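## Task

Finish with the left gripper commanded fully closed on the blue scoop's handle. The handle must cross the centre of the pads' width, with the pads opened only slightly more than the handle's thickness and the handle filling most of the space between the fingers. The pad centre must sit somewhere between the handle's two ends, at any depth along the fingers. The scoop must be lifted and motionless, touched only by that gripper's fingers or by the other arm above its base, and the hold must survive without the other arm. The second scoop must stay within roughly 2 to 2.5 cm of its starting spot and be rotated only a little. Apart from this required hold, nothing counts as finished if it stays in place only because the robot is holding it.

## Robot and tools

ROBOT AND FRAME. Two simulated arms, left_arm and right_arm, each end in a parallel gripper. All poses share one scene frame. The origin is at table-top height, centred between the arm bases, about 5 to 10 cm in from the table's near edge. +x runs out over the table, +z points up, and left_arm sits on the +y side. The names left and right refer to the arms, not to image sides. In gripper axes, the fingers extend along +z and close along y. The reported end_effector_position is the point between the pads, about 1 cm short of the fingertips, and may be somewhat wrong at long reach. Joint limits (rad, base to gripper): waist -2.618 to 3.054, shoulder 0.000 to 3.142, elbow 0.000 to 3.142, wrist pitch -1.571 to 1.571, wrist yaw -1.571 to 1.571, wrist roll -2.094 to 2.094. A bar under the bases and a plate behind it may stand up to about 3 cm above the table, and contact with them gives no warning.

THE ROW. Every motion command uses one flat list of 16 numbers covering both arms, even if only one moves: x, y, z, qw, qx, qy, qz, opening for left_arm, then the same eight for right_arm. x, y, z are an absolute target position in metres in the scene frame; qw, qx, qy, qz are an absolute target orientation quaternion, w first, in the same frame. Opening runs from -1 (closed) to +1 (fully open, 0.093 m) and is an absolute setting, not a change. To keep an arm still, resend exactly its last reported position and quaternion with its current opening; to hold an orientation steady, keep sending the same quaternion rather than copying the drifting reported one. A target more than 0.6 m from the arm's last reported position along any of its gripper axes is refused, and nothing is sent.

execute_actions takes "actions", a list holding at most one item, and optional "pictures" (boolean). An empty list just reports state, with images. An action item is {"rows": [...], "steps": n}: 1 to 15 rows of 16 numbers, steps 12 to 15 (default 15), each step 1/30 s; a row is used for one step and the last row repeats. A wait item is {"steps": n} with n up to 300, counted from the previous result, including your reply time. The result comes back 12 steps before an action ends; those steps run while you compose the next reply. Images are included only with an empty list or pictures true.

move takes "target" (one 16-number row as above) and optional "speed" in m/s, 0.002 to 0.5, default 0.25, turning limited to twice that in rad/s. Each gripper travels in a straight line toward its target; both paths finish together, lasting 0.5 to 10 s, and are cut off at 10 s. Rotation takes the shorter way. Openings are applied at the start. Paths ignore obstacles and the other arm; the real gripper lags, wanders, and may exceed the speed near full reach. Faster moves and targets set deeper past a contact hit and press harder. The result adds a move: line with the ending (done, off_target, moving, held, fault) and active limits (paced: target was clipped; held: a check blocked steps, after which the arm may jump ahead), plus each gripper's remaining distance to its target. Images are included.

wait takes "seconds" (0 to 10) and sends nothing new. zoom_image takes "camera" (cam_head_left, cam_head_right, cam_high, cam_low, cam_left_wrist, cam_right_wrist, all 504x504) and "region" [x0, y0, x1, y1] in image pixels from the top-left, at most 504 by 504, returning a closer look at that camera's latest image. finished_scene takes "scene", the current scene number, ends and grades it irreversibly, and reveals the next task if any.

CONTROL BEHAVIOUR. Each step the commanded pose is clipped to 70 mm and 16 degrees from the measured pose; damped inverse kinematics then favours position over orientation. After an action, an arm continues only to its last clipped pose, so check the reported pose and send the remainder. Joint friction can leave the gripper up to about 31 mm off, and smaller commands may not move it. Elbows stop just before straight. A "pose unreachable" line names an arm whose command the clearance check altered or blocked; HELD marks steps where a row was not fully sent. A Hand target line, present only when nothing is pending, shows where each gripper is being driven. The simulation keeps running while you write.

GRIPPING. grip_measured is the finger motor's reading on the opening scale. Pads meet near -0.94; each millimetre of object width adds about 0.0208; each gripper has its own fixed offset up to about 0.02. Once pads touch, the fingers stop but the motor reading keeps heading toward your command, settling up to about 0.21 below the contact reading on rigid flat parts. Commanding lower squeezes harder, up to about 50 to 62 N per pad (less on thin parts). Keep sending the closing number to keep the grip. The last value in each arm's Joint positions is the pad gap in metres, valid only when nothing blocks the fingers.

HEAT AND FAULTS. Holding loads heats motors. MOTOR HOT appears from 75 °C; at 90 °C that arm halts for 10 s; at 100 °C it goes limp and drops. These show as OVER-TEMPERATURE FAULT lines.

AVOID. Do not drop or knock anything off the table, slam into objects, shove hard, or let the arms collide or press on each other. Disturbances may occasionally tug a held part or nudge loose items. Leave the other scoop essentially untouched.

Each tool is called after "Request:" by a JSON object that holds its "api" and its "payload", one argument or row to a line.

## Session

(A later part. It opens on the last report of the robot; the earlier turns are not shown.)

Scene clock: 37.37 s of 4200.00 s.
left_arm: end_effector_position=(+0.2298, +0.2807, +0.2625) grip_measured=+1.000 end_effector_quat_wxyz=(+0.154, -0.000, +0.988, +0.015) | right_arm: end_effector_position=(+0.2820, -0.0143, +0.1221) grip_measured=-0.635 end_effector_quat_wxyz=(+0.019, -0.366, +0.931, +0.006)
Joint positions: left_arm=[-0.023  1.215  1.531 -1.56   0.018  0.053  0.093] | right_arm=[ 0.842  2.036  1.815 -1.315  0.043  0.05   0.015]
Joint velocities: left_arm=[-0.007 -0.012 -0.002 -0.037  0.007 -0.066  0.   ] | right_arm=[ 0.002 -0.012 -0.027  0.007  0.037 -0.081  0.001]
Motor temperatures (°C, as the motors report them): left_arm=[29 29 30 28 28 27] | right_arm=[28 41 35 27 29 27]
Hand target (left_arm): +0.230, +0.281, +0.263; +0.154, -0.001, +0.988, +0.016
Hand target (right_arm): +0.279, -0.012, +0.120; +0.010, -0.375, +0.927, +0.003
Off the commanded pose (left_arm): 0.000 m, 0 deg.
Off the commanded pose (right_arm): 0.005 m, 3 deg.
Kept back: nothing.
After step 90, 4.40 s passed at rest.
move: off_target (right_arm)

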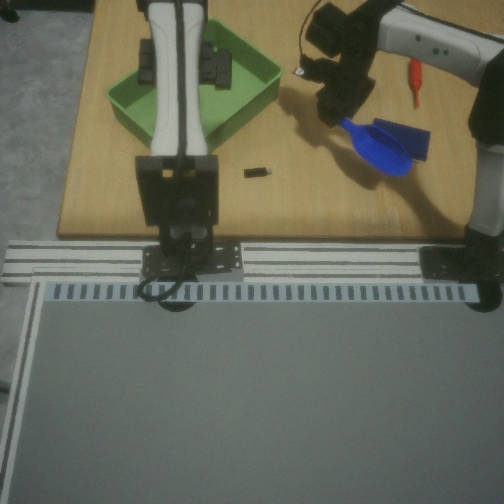

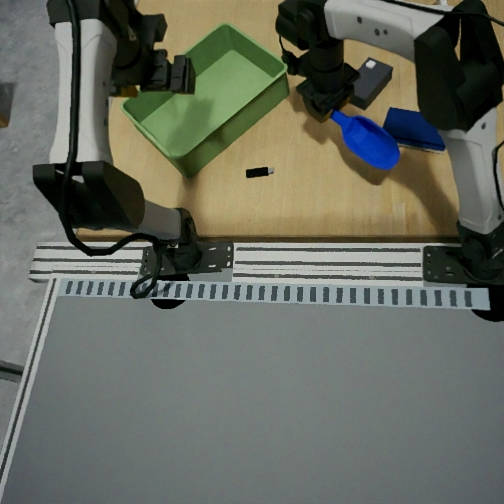

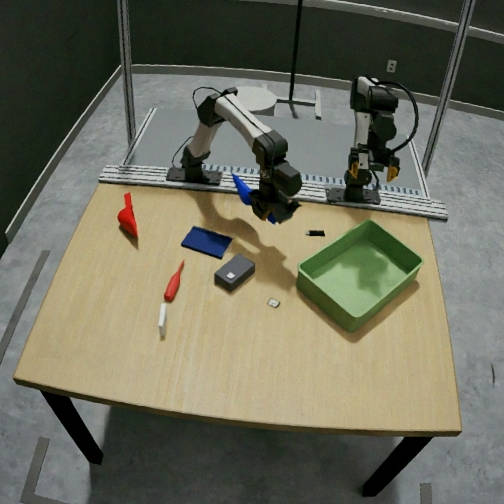

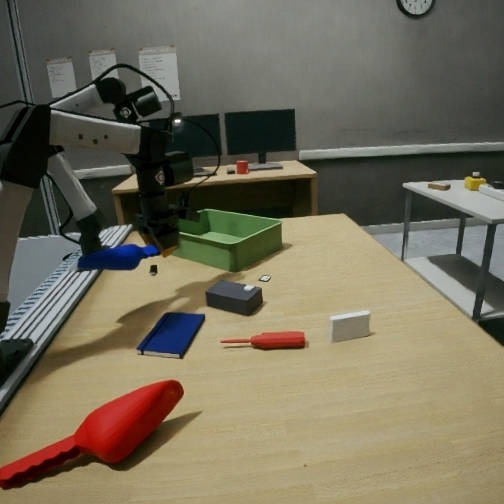

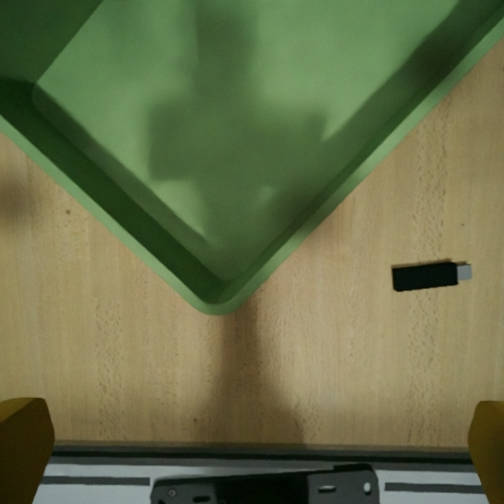

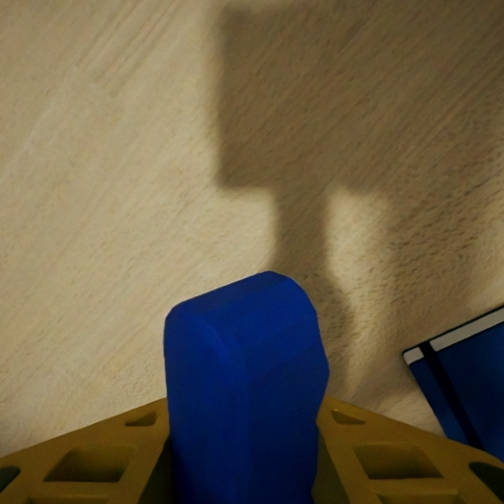

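Request:
{"api": "move", "payload": {
  "target": [0.2298, 0.2812, 0.2625, 0.154, -0.001, 0.988, 0.016, 1, 0.28, -0.012, 0.028, 0, -0.375, 0.927, 0, -1],
  "speed": 0.1
}}

Scene clock: 39.57 s of 4200.00 s.
left_arm: end_effector_position=(+0.2298, +0.2807, +0.2625) grip_measured=+1.000 end_effector_quat_wxyz=(+0.154, -0.000, +0.988, +0.015) | right_arm: end_effector_position=(+0.2855, -0.0061, +0.0393) grip_measured=-0.635 end_effector_quat_wxyz=(+0.014, -0.371, +0.928, +0.004)
Joint positions: left_arm=[-0.023  1.215  1.531 -1.56   0.018  0.053  0.093] | right_arm=[ 0.842  2.121  1.612 -1.038  0.043  0.037  0.015]
Joint velocities: left_arm=[-0.017 -0.012 -0.002 -0.007  0.022 -0.022  0.   ] | right_arm=[-0.002  0.002 -0.017  0.066  0.037  0.037 -0.001]
Motor temperatures (°C, as the motors report them): left_arm=[29 29 30 28 28 27] | right_arm=[28 42 35 27 29 27]
Hand target (left_arm): +0.230, +0.281, +0.263; +0.154, -0.001, +0.988, +0.016
Hand target (right_arm): +0.281, -0.011, +0.028; -0.000, -0.375, +0.927, -0.000
Off the commanded pose (left_arm): 0.000 m, 0 deg.
Off the commanded pose (right_arm): 0.014 m, 2 deg.
Kept back: nothing.
move: off_target (right_arm)

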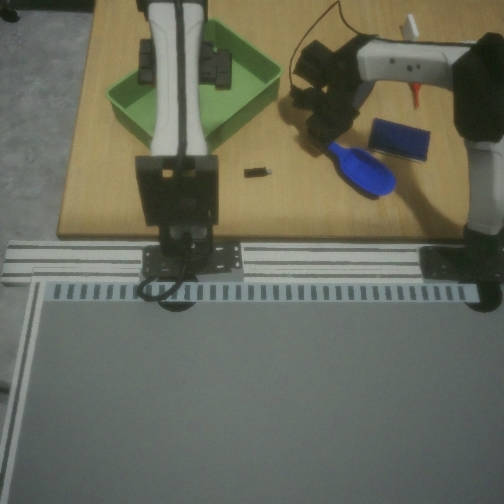

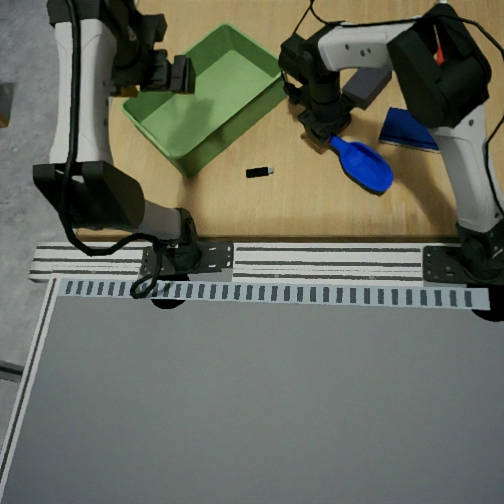

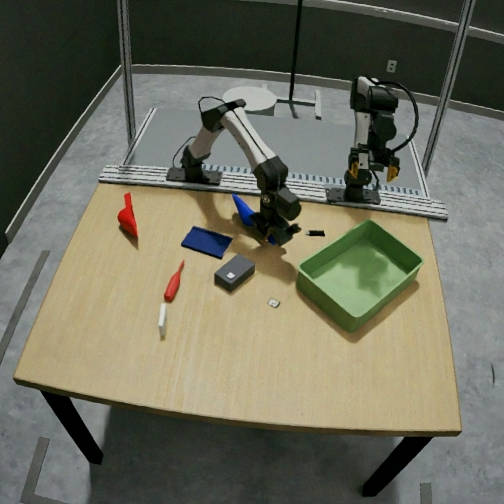

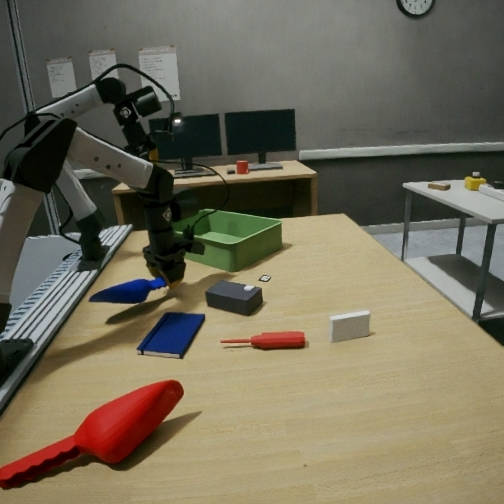

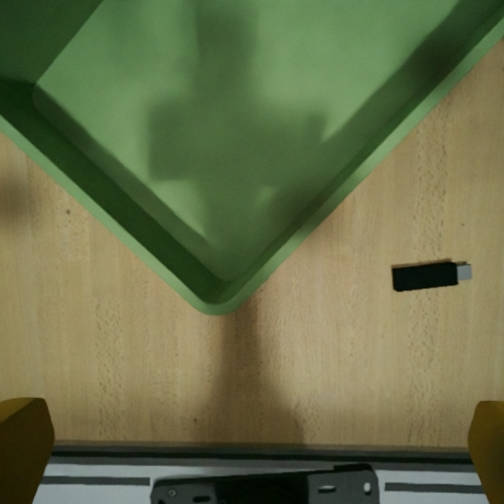

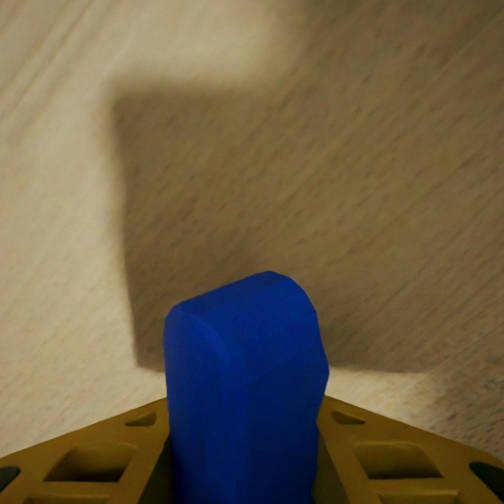

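Request:
{"api": "move", "payload": {
  "target": [0.2298, 0.2812, 0.2625, 0.154, -0.001, 0.988, 0.016, 1, 0.28, -0.012, 0.012, 0, -0.375, 0.927, 0, -1],
  "speed": 0.04
}}

Scene clock: 41.10 s of 4200.00 s.
left_arm: end_effector_position=(+0.2298, +0.2807, +0.2625) grip_measured=+1.000 end_effector_quat_wxyz=(+0.154, -0.000, +0.988, +0.015) | right_arm: end_effector_position=(+0.2855, -0.0053, +0.0257) grip_measured=-0.635 end_effector_quat_wxyz=(+0.018, -0.372, +0.928, +0.005)
Joint positions: left_arm=[-0.023  1.215  1.531 -1.56   0.018  0.053  0.093] | right_arm=[ 0.842  2.132  1.572 -0.981  0.043  0.035  0.015]
Joint velocities: left_arm=[-0.017 -0.012 -0.002 -0.022 -0.007  0.007  0.   ] | right_arm=[-0.007  0.017  0.002 -0.007 -0.081 -0.066  0.001]
Motor temperatures (°C, as the motors report them): left_arm=[29 29 30 28 28 27] | right_arm=[28 42 35 27 29 27]
Hand target (left_arm): +0.230, +0.281, +0.263; +0.154, -0.001, +0.988, +0.016
Hand target (right_arm): +0.280, -0.012, +0.012; +0.000, -0.375, +0.927, -0.000
Off the commanded pose (left_arm): 0.000 m, 0 deg.
Off the commanded pose (right_arm): 0.016 m, 2 deg.
Kept back: nothing.
move: off_target (right_arm)

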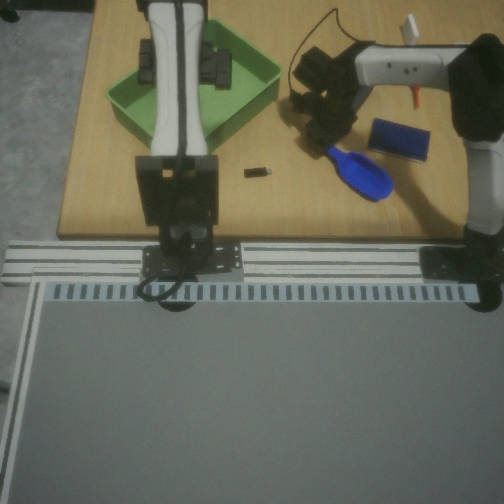

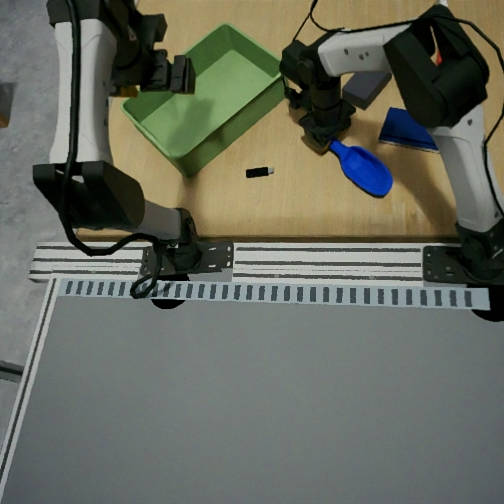

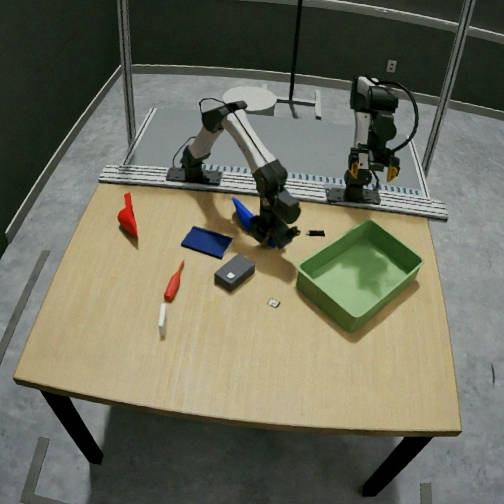

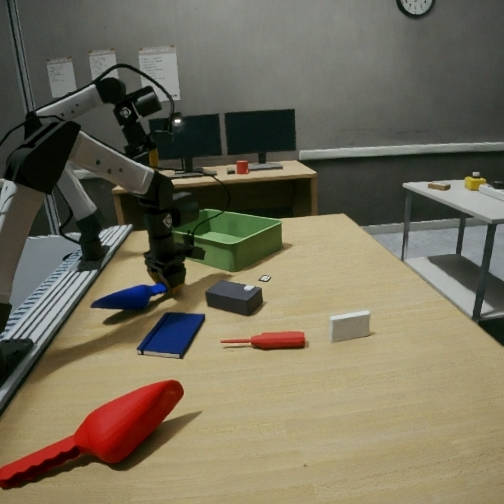

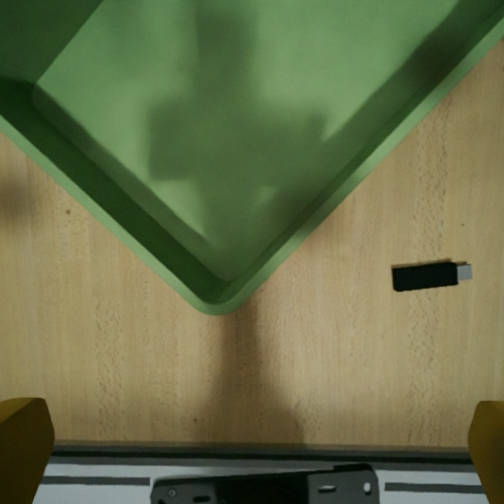

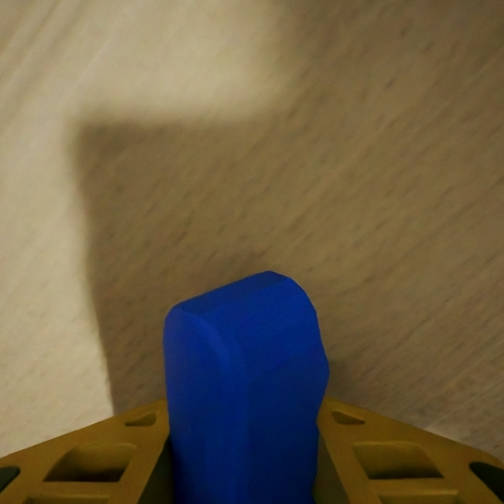

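Request:
{"api": "zoom_image", "payload": {
  "camera": "cam_low",
  "region": [80, 250, 210, 330]
}}

Region (80, 250, 210, 330) of cam_low's 504x504 image, scaled by 3.877, with more detail than that image has; it fills the top 310 rows of this view, and the rest is white.

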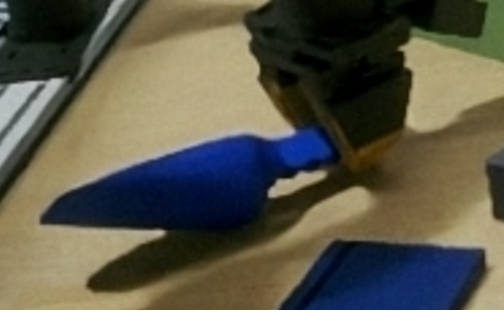

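Request:
{"api": "move", "payload": {
  "target": [0.2298, 0.2812, 0.2625, 0.154, -0.001, 0.988, 0.016, 1, 0.28, -0.012, 0.006, 0, -0.375, 0.927, 0, -1],
  "speed": 0.04
}}

Scene clock: 42.67 s of 4200.00 s.
left_arm: end_effector_position=(+0.2298, +0.2807, +0.2625) grip_measured=+1.000 end_effector_quat_wxyz=(+0.154, -0.000, +0.988, +0.015) | right_arm: end_effector_position=(+0.2857, -0.0049, +0.0209) grip_measured=-0.635 end_effector_quat_wxyz=(+0.019, -0.372, +0.928, +0.006)
Joint positions: left_arm=[-0.023  1.215  1.531 -1.56   0.018  0.053  0.093] | right_arm=[ 0.842  2.137  1.56  -0.961  0.043  0.035  0.015]
Joint velocities: left_arm=[-0.002 -0.017 -0.002 -0.007 -0.007  0.007  0.   ] | right_arm=[-0.002 -0.012 -0.007 -0.051  0.007  0.037  0.001]
Motor temperatures (°C, as the motors report them): left_arm=[29 29 30 28 28 27] | right_arm=[28 42 35 27 29 27]
Hand target (left_arm): +0.230, +0.281, +0.263; +0.154, -0.001, +0.988, +0.016
Hand target (right_arm): +0.280, -0.012, +0.006; -0.000, -0.375, +0.927, -0.000
Off the commanded pose (left_arm): 0.000 m, 0 deg.
Off the commanded pose (right_arm): 0.017 m, 2 deg.
Kept back: nothing.
move: off_target (right_arm)

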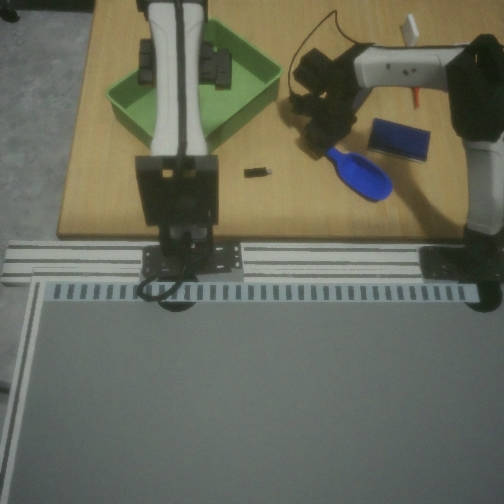

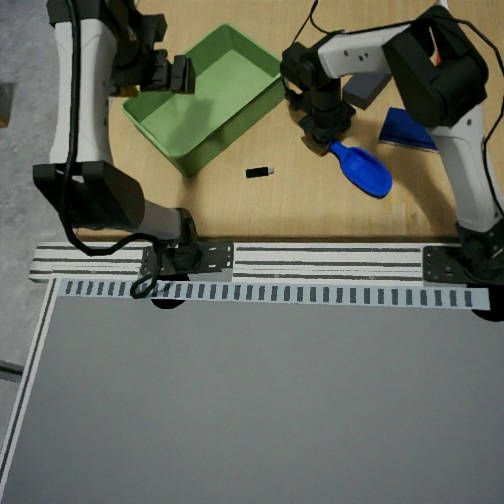

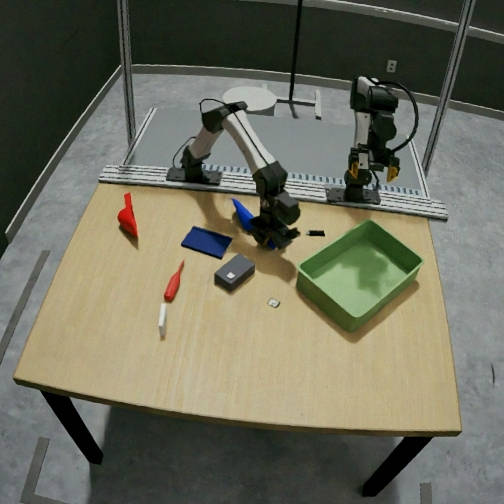

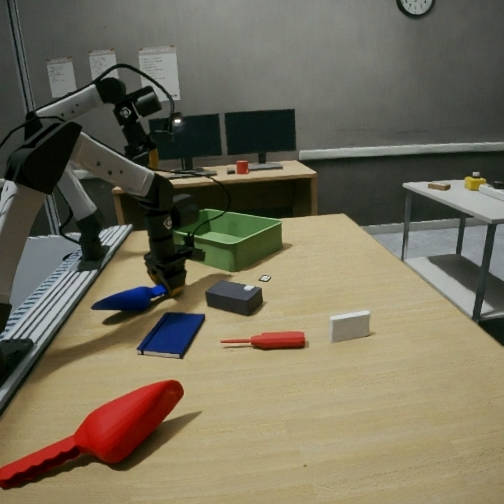

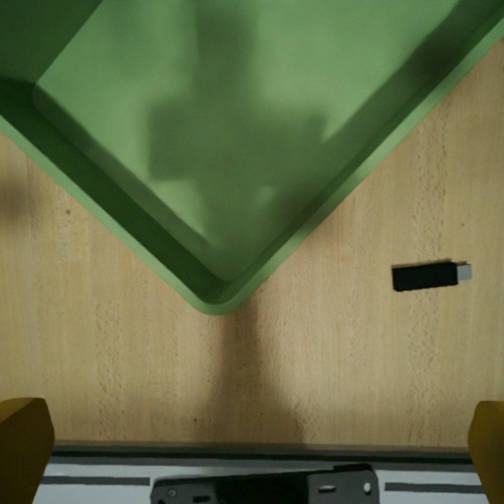

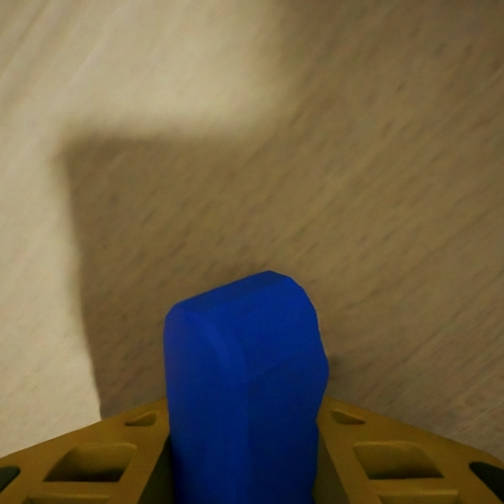

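Now at the grasp height; release in place.

Request:
{"api": "move", "payload": {
  "target": [0.2298, 0.2812, 0.2625, 0.154, -0.001, 0.988, 0.016, 1, 0.2857, -0.0049, 0.0209, 0.019, -0.372, 0.928, 0.006, 0.3],
  "speed": 0.05
}}

Scene clock: 43.70 s of 4200.00 s.
left_arm: end_effector_position=(+0.2298, +0.2807, +0.2625) grip_measured=+1.000 end_effector_quat_wxyz=(+0.154, -0.000, +0.988, +0.015) | right_arm: end_effector_position=(+0.2857, -0.0049, +0.0209) grip_measured=+0.297 end_effector_quat_wxyz=(+0.019, -0.372, +0.928, +0.006)
Joint positions: left_arm=[-0.023  1.215  1.531 -1.56   0.018  0.053  0.093] | right_arm=[ 0.842  2.137  1.56  -0.961  0.043  0.035  0.059]
Joint velocities: left_arm=[-0.012 -0.002  0.007  0.022 -0.007  0.022  0.   ] | right_arm=[ 0.012 -0.007 -0.002 -0.051 -0.037 -0.037 -0.001]
Motor temperatures (°C, as the motors report them): left_arm=[29 29 30 28 28 27] | right_arm=[28 43 35 27 29 27]
Hand target (left_arm): +0.230, +0.281, +0.263; +0.154, -0.001, +0.988, +0.016
Hand target (right_arm): +0.286, -0.005, +0.021; +0.019, -0.372, +0.928, +0.006
Off the commanded pose (left_arm): 0.000 m, 0 deg.
Off the commanded pose (right_arm): 0.000 m, 0 deg.
Kept back: nothing.
move: done

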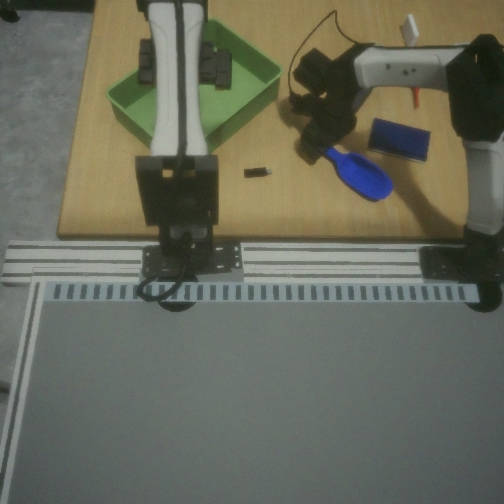

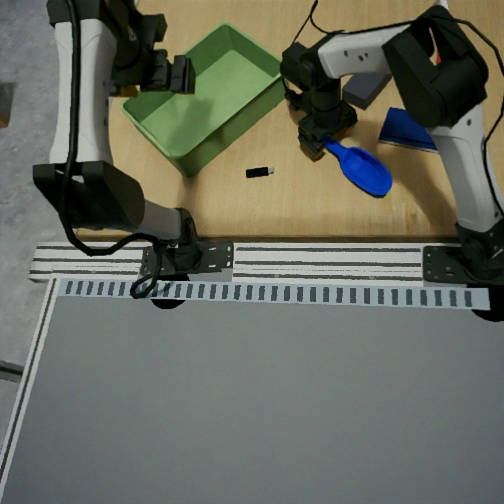

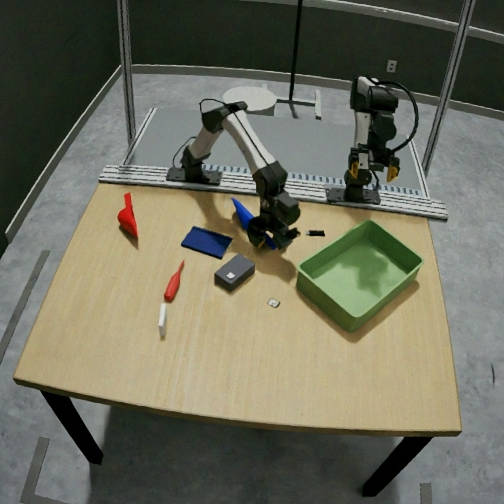

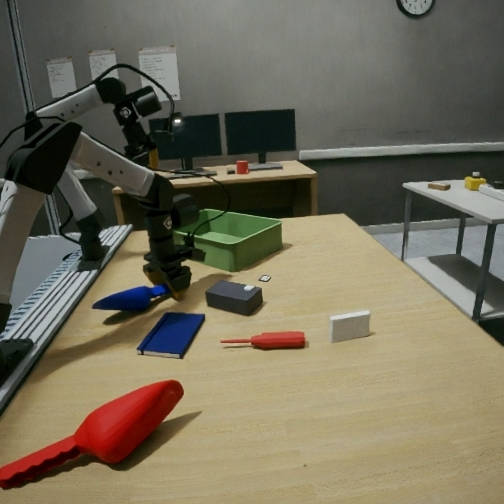

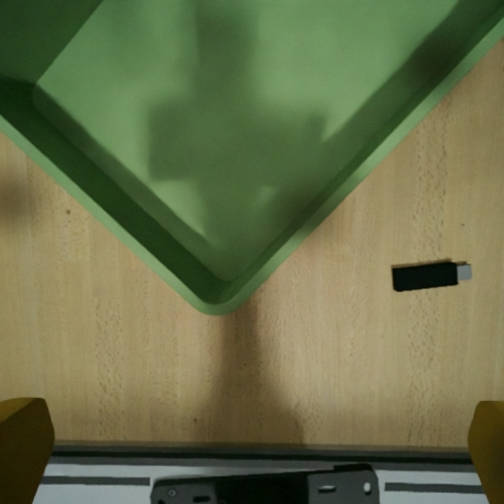

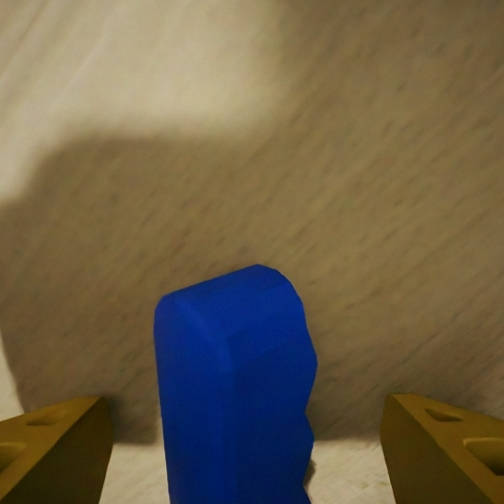

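Request:
{"api": "move", "payload": {
  "target": [0.2298, 0.2812, 0.2625, 0.154, -0.001, 0.988, 0.016, 0.2, 0.287, -0.01, 0.125, 0.019, -0.372, 0.928, 0.006, 0.3],
  "speed": 0.3
}}

Request:
{"api": "move", "payload": {
  "target": [0.222, 0.05, 0.10, 0.1523, -0.3424, 0.847, -0.3772, 0.2, 0.27, -0.30, 0.17, 0.05, 0, 0.9987, 0, 0.3],
  "speed": 0.35
}}

Scene clock: 45.53 s of 4200.00 s.
left_arm: end_effector_position=(+0.2298, +0.2807, +0.2625) grip_measured=+0.203 end_effector_quat_wxyz=(+0.154, -0.000, +0.988, +0.015) | right_arm: end_effector_position=(+0.2867, -0.0099, +0.1305) grip_measured=+0.297 end_effector_quat_wxyz=(+0.032, -0.372, +0.928, +0.012)
Joint positions: left_arm=[-0.023  1.215  1.531 -1.56   0.018  0.053  0.055] | right_arm=[ 0.842  2.037  1.848 -1.321  0.043  0.035  0.059]
Joint velocities: left_arm=[ 0.002  0.002 -0.012 -0.007 -0.022 -0.007  0.001] | right_arm=[-0.002  0.007  0.007 -0.051  0.022 -0.051  0.001]
Motor temperatures (°C, as the motors report them): left_arm=[29 29 31 28 28 27] | right_arm=[28 43 35 27 29 27]
Hand target (left_arm): +0.230, +0.281, +0.263; +0.154, -0.001, +0.988, +0.016
Hand target (right_arm): +0.286, -0.012, +0.125; +0.019, -0.372, +0.928, +0.006
Off the commanded pose (left_arm): 0.000 m, 0 deg.
Off the commanded pose (right_arm): 0.006 m, 2 deg.
Kept back: nothing.
move: done

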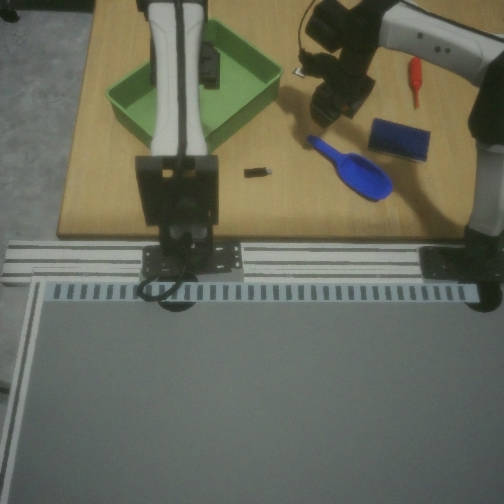

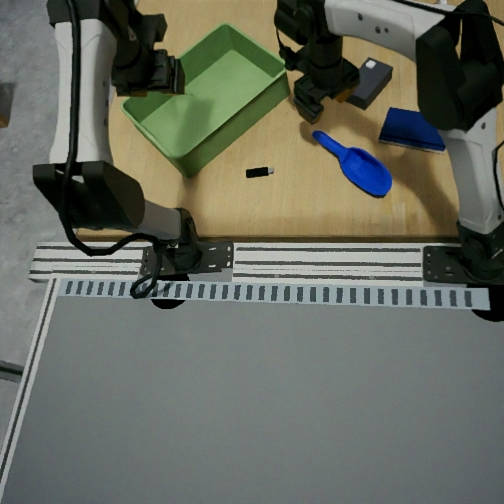

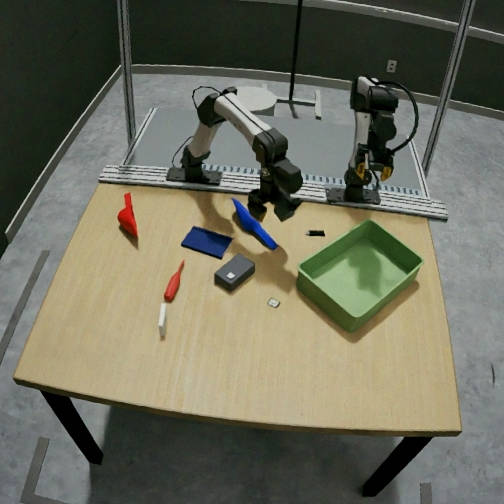

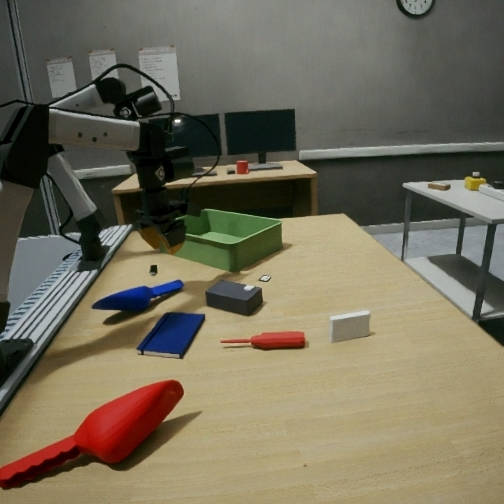

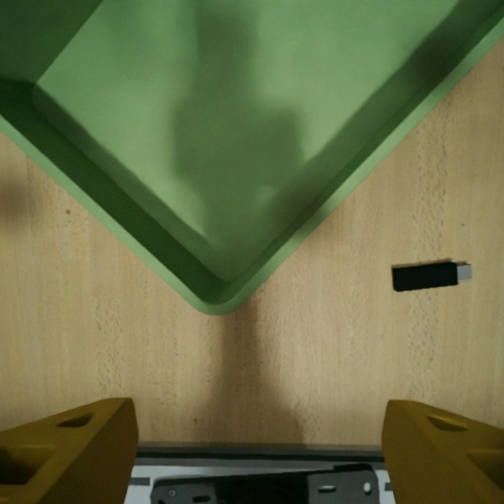

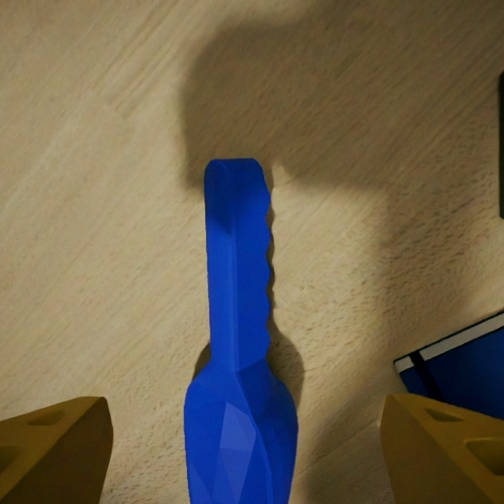

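Scene clock: 47.97 s of 4200.00 s.
left_arm: end_effector_position=(+0.2279, +0.0490, +0.1106) grip_measured=+0.202 end_effector_quat_wxyz=(+0.160, -0.339, +0.842, -0.387) | right_arm: end_effector_position=(+0.2805, -0.3005, +0.1724) grip_measured=+0.297 end_effector_quat_wxyz=(+0.063, +0.004, +0.998, -0.008)
Joint positions: left_arm=[-0.878  1.026  0.51  -0.159  0.007 -1.567  0.055] | right_arm=[ 0.06   1.475  1.373 -1.32   0.051  0.021  0.059]
Joint velocities: left_arm=[-0.007 -0.007 -0.002 -0.022  0.037 -0.081 -0.   ] | right_arm=[-0.007  0.002  0.012 -0.051 -0.007  0.022 -0.001]
Motor temperatures (°C, as the motors report them): left_arm=[29 29 31 29 28 27] | right_arm=[28 43 35 27 29 27]
Hand target (left_arm): +0.224, +0.050, +0.099; +0.156, -0.342, +0.847, -0.377
Hand target (right_arm): +0.270, -0.300, +0.168; +0.046, -0.000, +0.999, -0.004
Off the commanded pose (left_arm): 0.012 m, 2 deg.
Off the commanded pose (right_arm): 0.011 m, 2 deg.
Kept back: nothing.
move: off_target (left_arm, right_arm)

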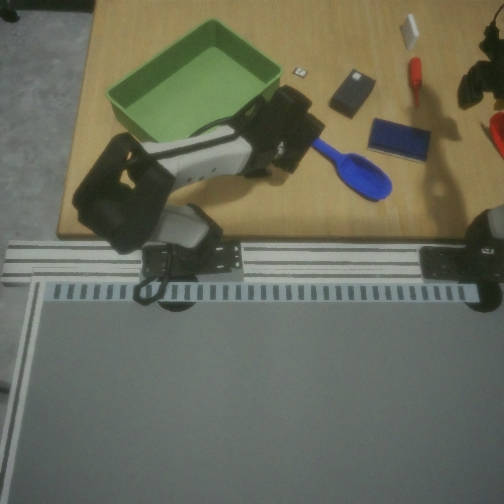

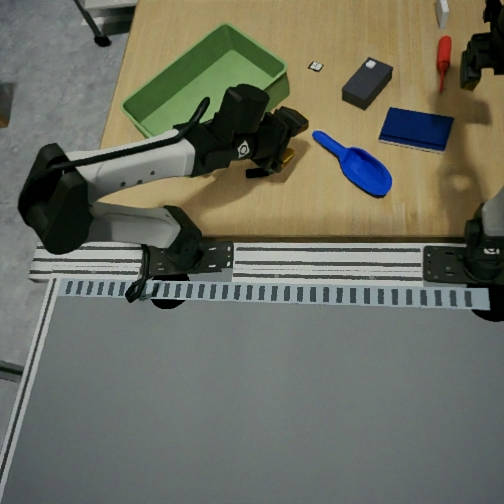

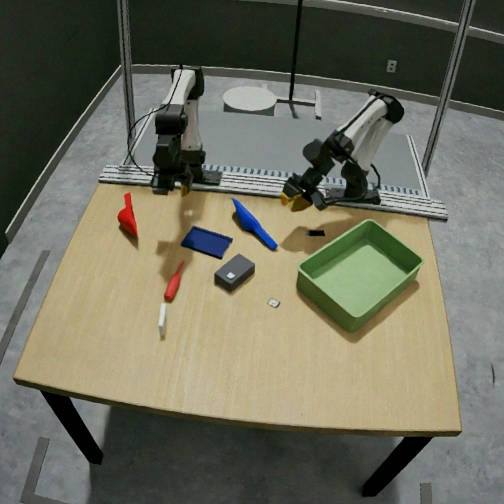

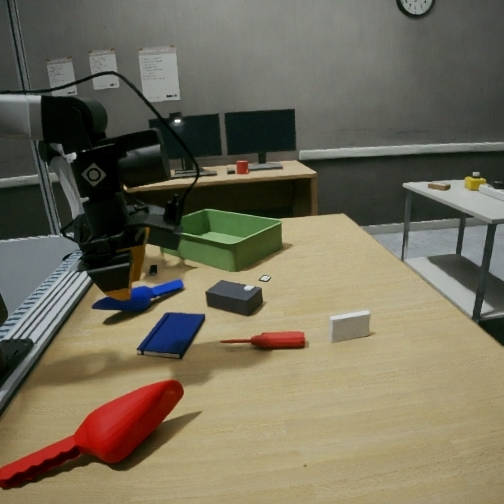

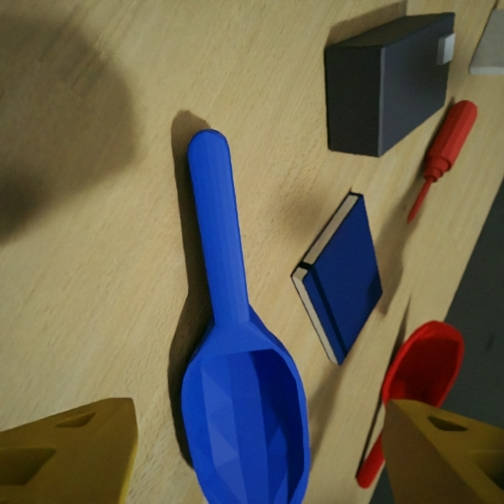

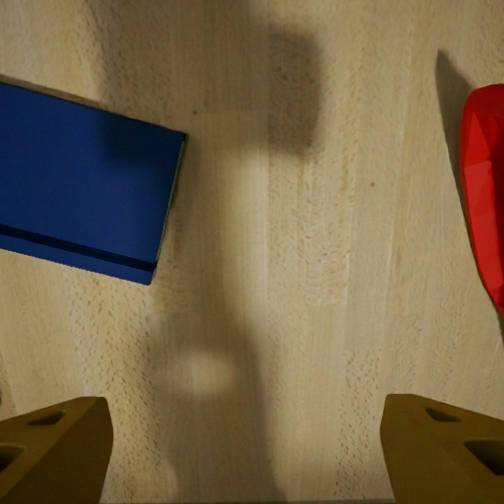

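Request:
{"api": "zoom_image", "payload": {
  "camera": "cam_left_wrist",
  "region": [130, 110, 330, 400]
}}

Region (130, 110, 330, 400) of cam_left_wrist's 504x504 image, scaled by 1.738, with more detail than that image has; it fills the left 348 columns of this view, and the rest is white.

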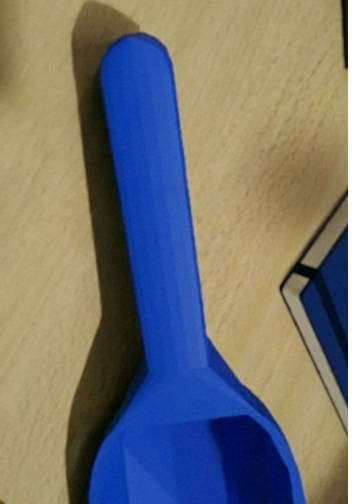

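Request:
{"api": "move", "payload": {
  "target": [0.258, 0.010, 0.047, 0.1205, -0.3809, 0.8441, -0.3575, -0.2, 0.2805, -0.3005, 0.1724, 0.063, 0.004, 0.998, -0.008, 0.3],
  "speed": 0.12
}}

Scene clock: 55.57 s of 4200.00 s.
left_arm: end_effector_position=(+0.2576, +0.0184, +0.0449) grip_measured=-0.198 end_effector_quat_wxyz=(+0.125, -0.384, +0.845, -0.351) | right_arm: end_effector_position=(+0.2805, -0.3005, +0.1724) grip_measured=+0.297 end_effector_quat_wxyz=(+0.063, +0.004, +0.998, -0.008)
Joint positions: left_arm=[-0.878  1.435  0.556  0.104  0.012 -1.656  0.036] | right_arm=[ 0.06   1.475  1.373 -1.32   0.051  0.021  0.059]
Joint velocities: left_arm=[ 0.017  0.002 -0.007 -0.007  0.022 -0.022 -0.   ] | right_arm=[-0.002 -0.007 -0.012 -0.037  0.095 -0.022 -0.   ]
Motor temperatures (°C, as the motors report them): left_arm=[29 29 31 31 28 27] | right_arm=[28 42 35 27 29 27]
Hand target (left_arm): +0.258, +0.011, +0.047; +0.121, -0.381, +0.844, -0.358
Hand target (right_arm): +0.281, -0.300, +0.172; +0.063, +0.004, +0.998, -0.008
Off the commanded pose (left_arm): 0.009 m, 1 deg.
Off the commanded pose (right_arm): 0.000 m, 0 deg.
Kept back: nothing.
After step 90, 3.33 s passed at rest.
move: done

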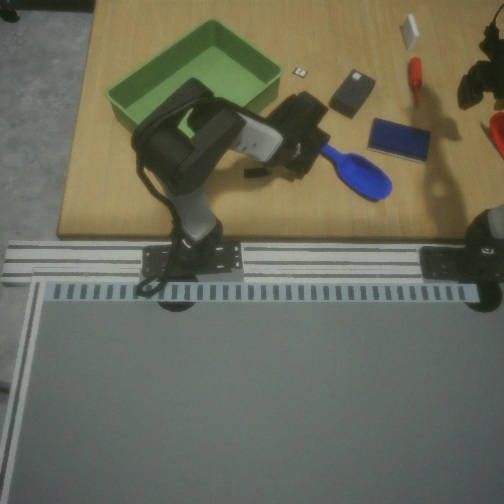

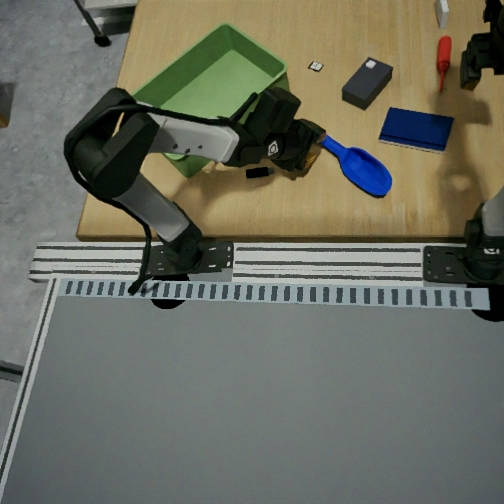

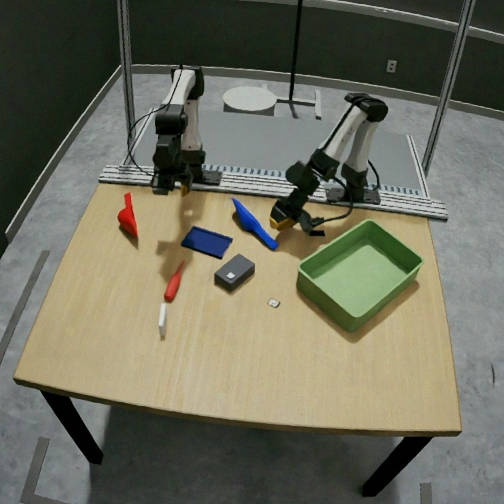

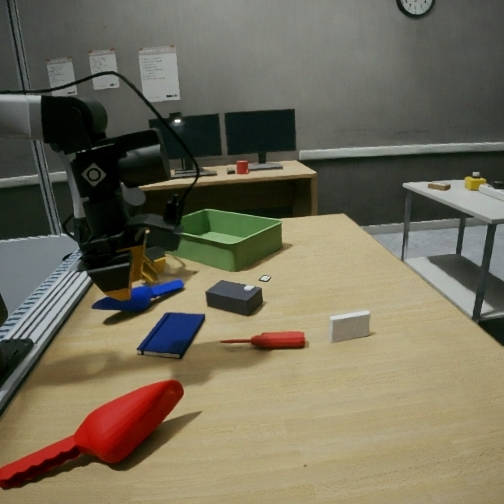

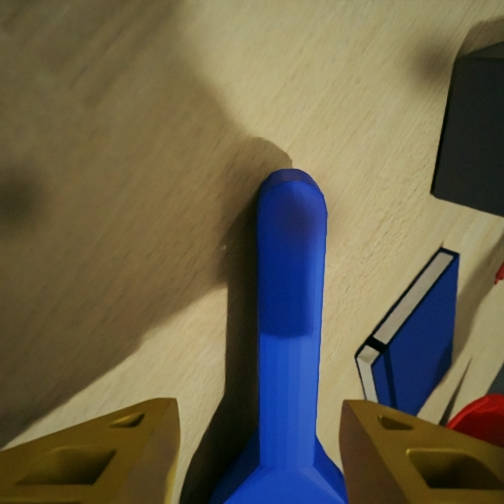

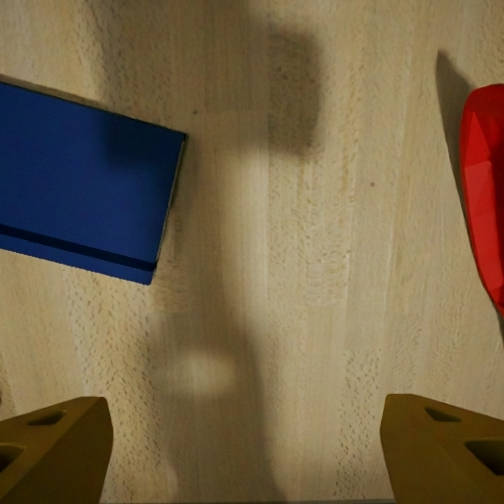

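Request:
{"api": "zoom_image", "payload": {
  "camera": "cam_left_wrist",
  "region": [200, 150, 380, 504]
}}

Region (200, 150, 380, 504) of cam_left_wrist's 504x504 image, scaled by 1.424, with more detail than that image has; it fills the left 256 columns of this view, and the rest is white.

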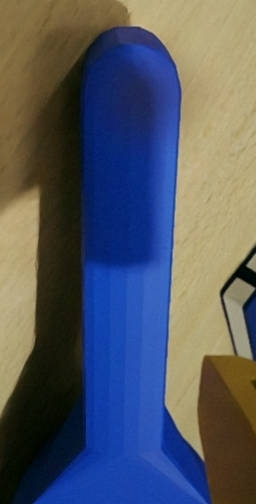

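Request:
{"api": "move", "payload": {
  "target": [0.2773, -0.0008, 0.041, 0.125, -0.384, 0.845, -0.351, -0.2, 0.2805, -0.3005, 0.1724, 0.063, 0.004, 0.998, -0.008, 0.3],
  "speed": 0.06
}}

Scene clock: 59.13 s of 4200.00 s.
left_arm: end_effector_position=(+0.2729, +0.0029, +0.0393) grip_measured=-0.198 end_effector_quat_wxyz=(+0.123, -0.385, +0.846, -0.347) | right_arm: end_effector_position=(+0.2805, -0.3005, +0.1724) grip_measured=+0.297 end_effector_quat_wxyz=(+0.063, +0.004, +0.998, -0.008)
Joint positions: left_arm=[-0.878  1.541  0.634  0.122  0.012 -1.656  0.036] | right_arm=[ 0.06   1.475  1.373 -1.32   0.051  0.021  0.059]
Joint velocities: left_arm=[-0.007  0.002  0.007  0.037  0.037  0.051  0.   ] | right_arm=[-0.012  0.022  0.007 -0.081  0.051 -0.022  0.   ]
Motor temperatures (°C, as the motors report them): left_arm=[29 29 32 31 28 27] | right_arm=[28 42 35 27 29 27]
Hand target (left_arm): +0.277, -0.000, +0.041; +0.125, -0.384, +0.845, -0.351
Hand target (right_arm): +0.280, -0.300, +0.172; +0.063, +0.004, +0.998, -0.008
Off the commanded pose (left_arm): 0.006 m, 1 deg.
Off the commanded pose (right_arm): 0.000 m, 0 deg.
Kept back: nothing.
move: done

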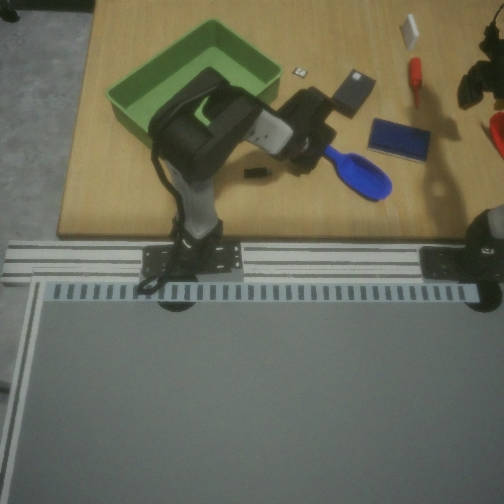

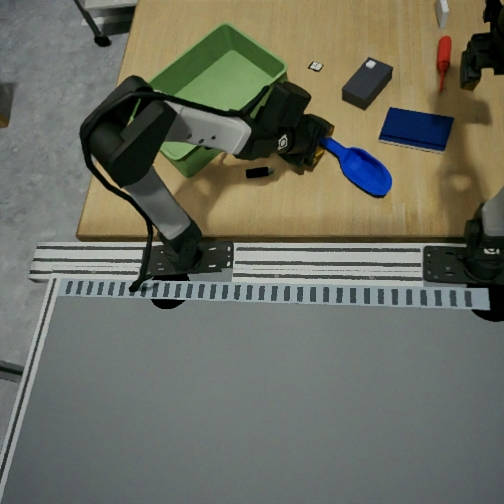

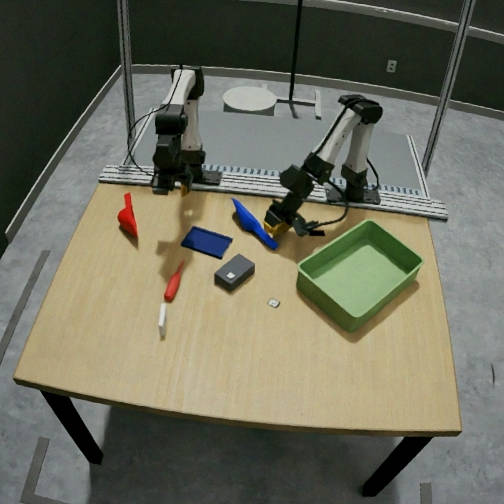

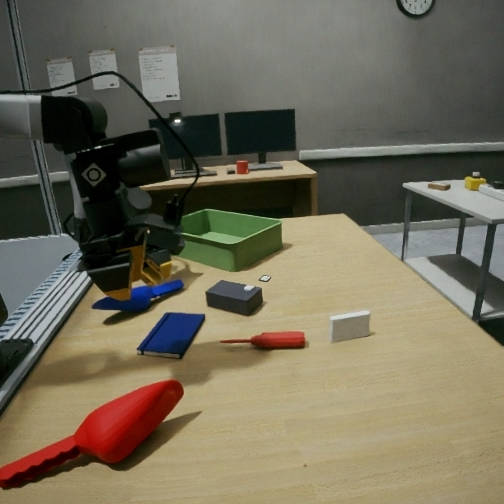

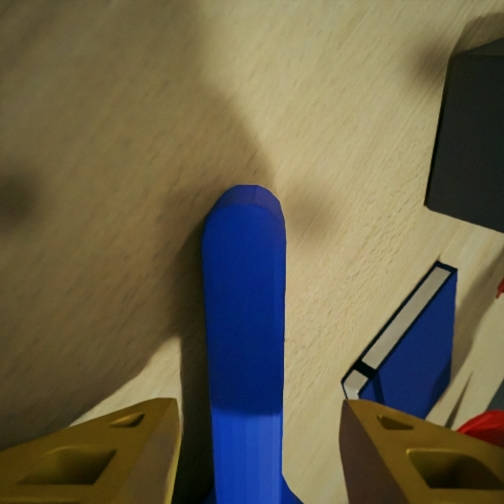

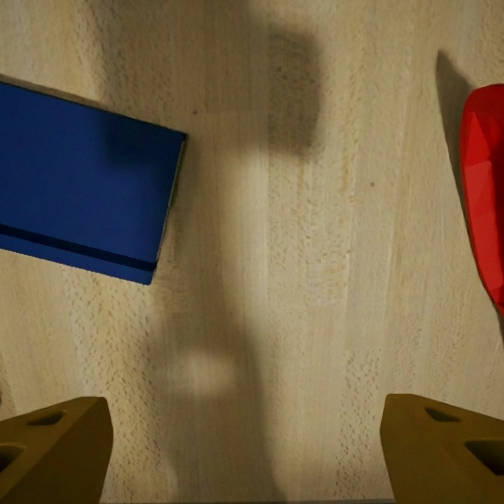

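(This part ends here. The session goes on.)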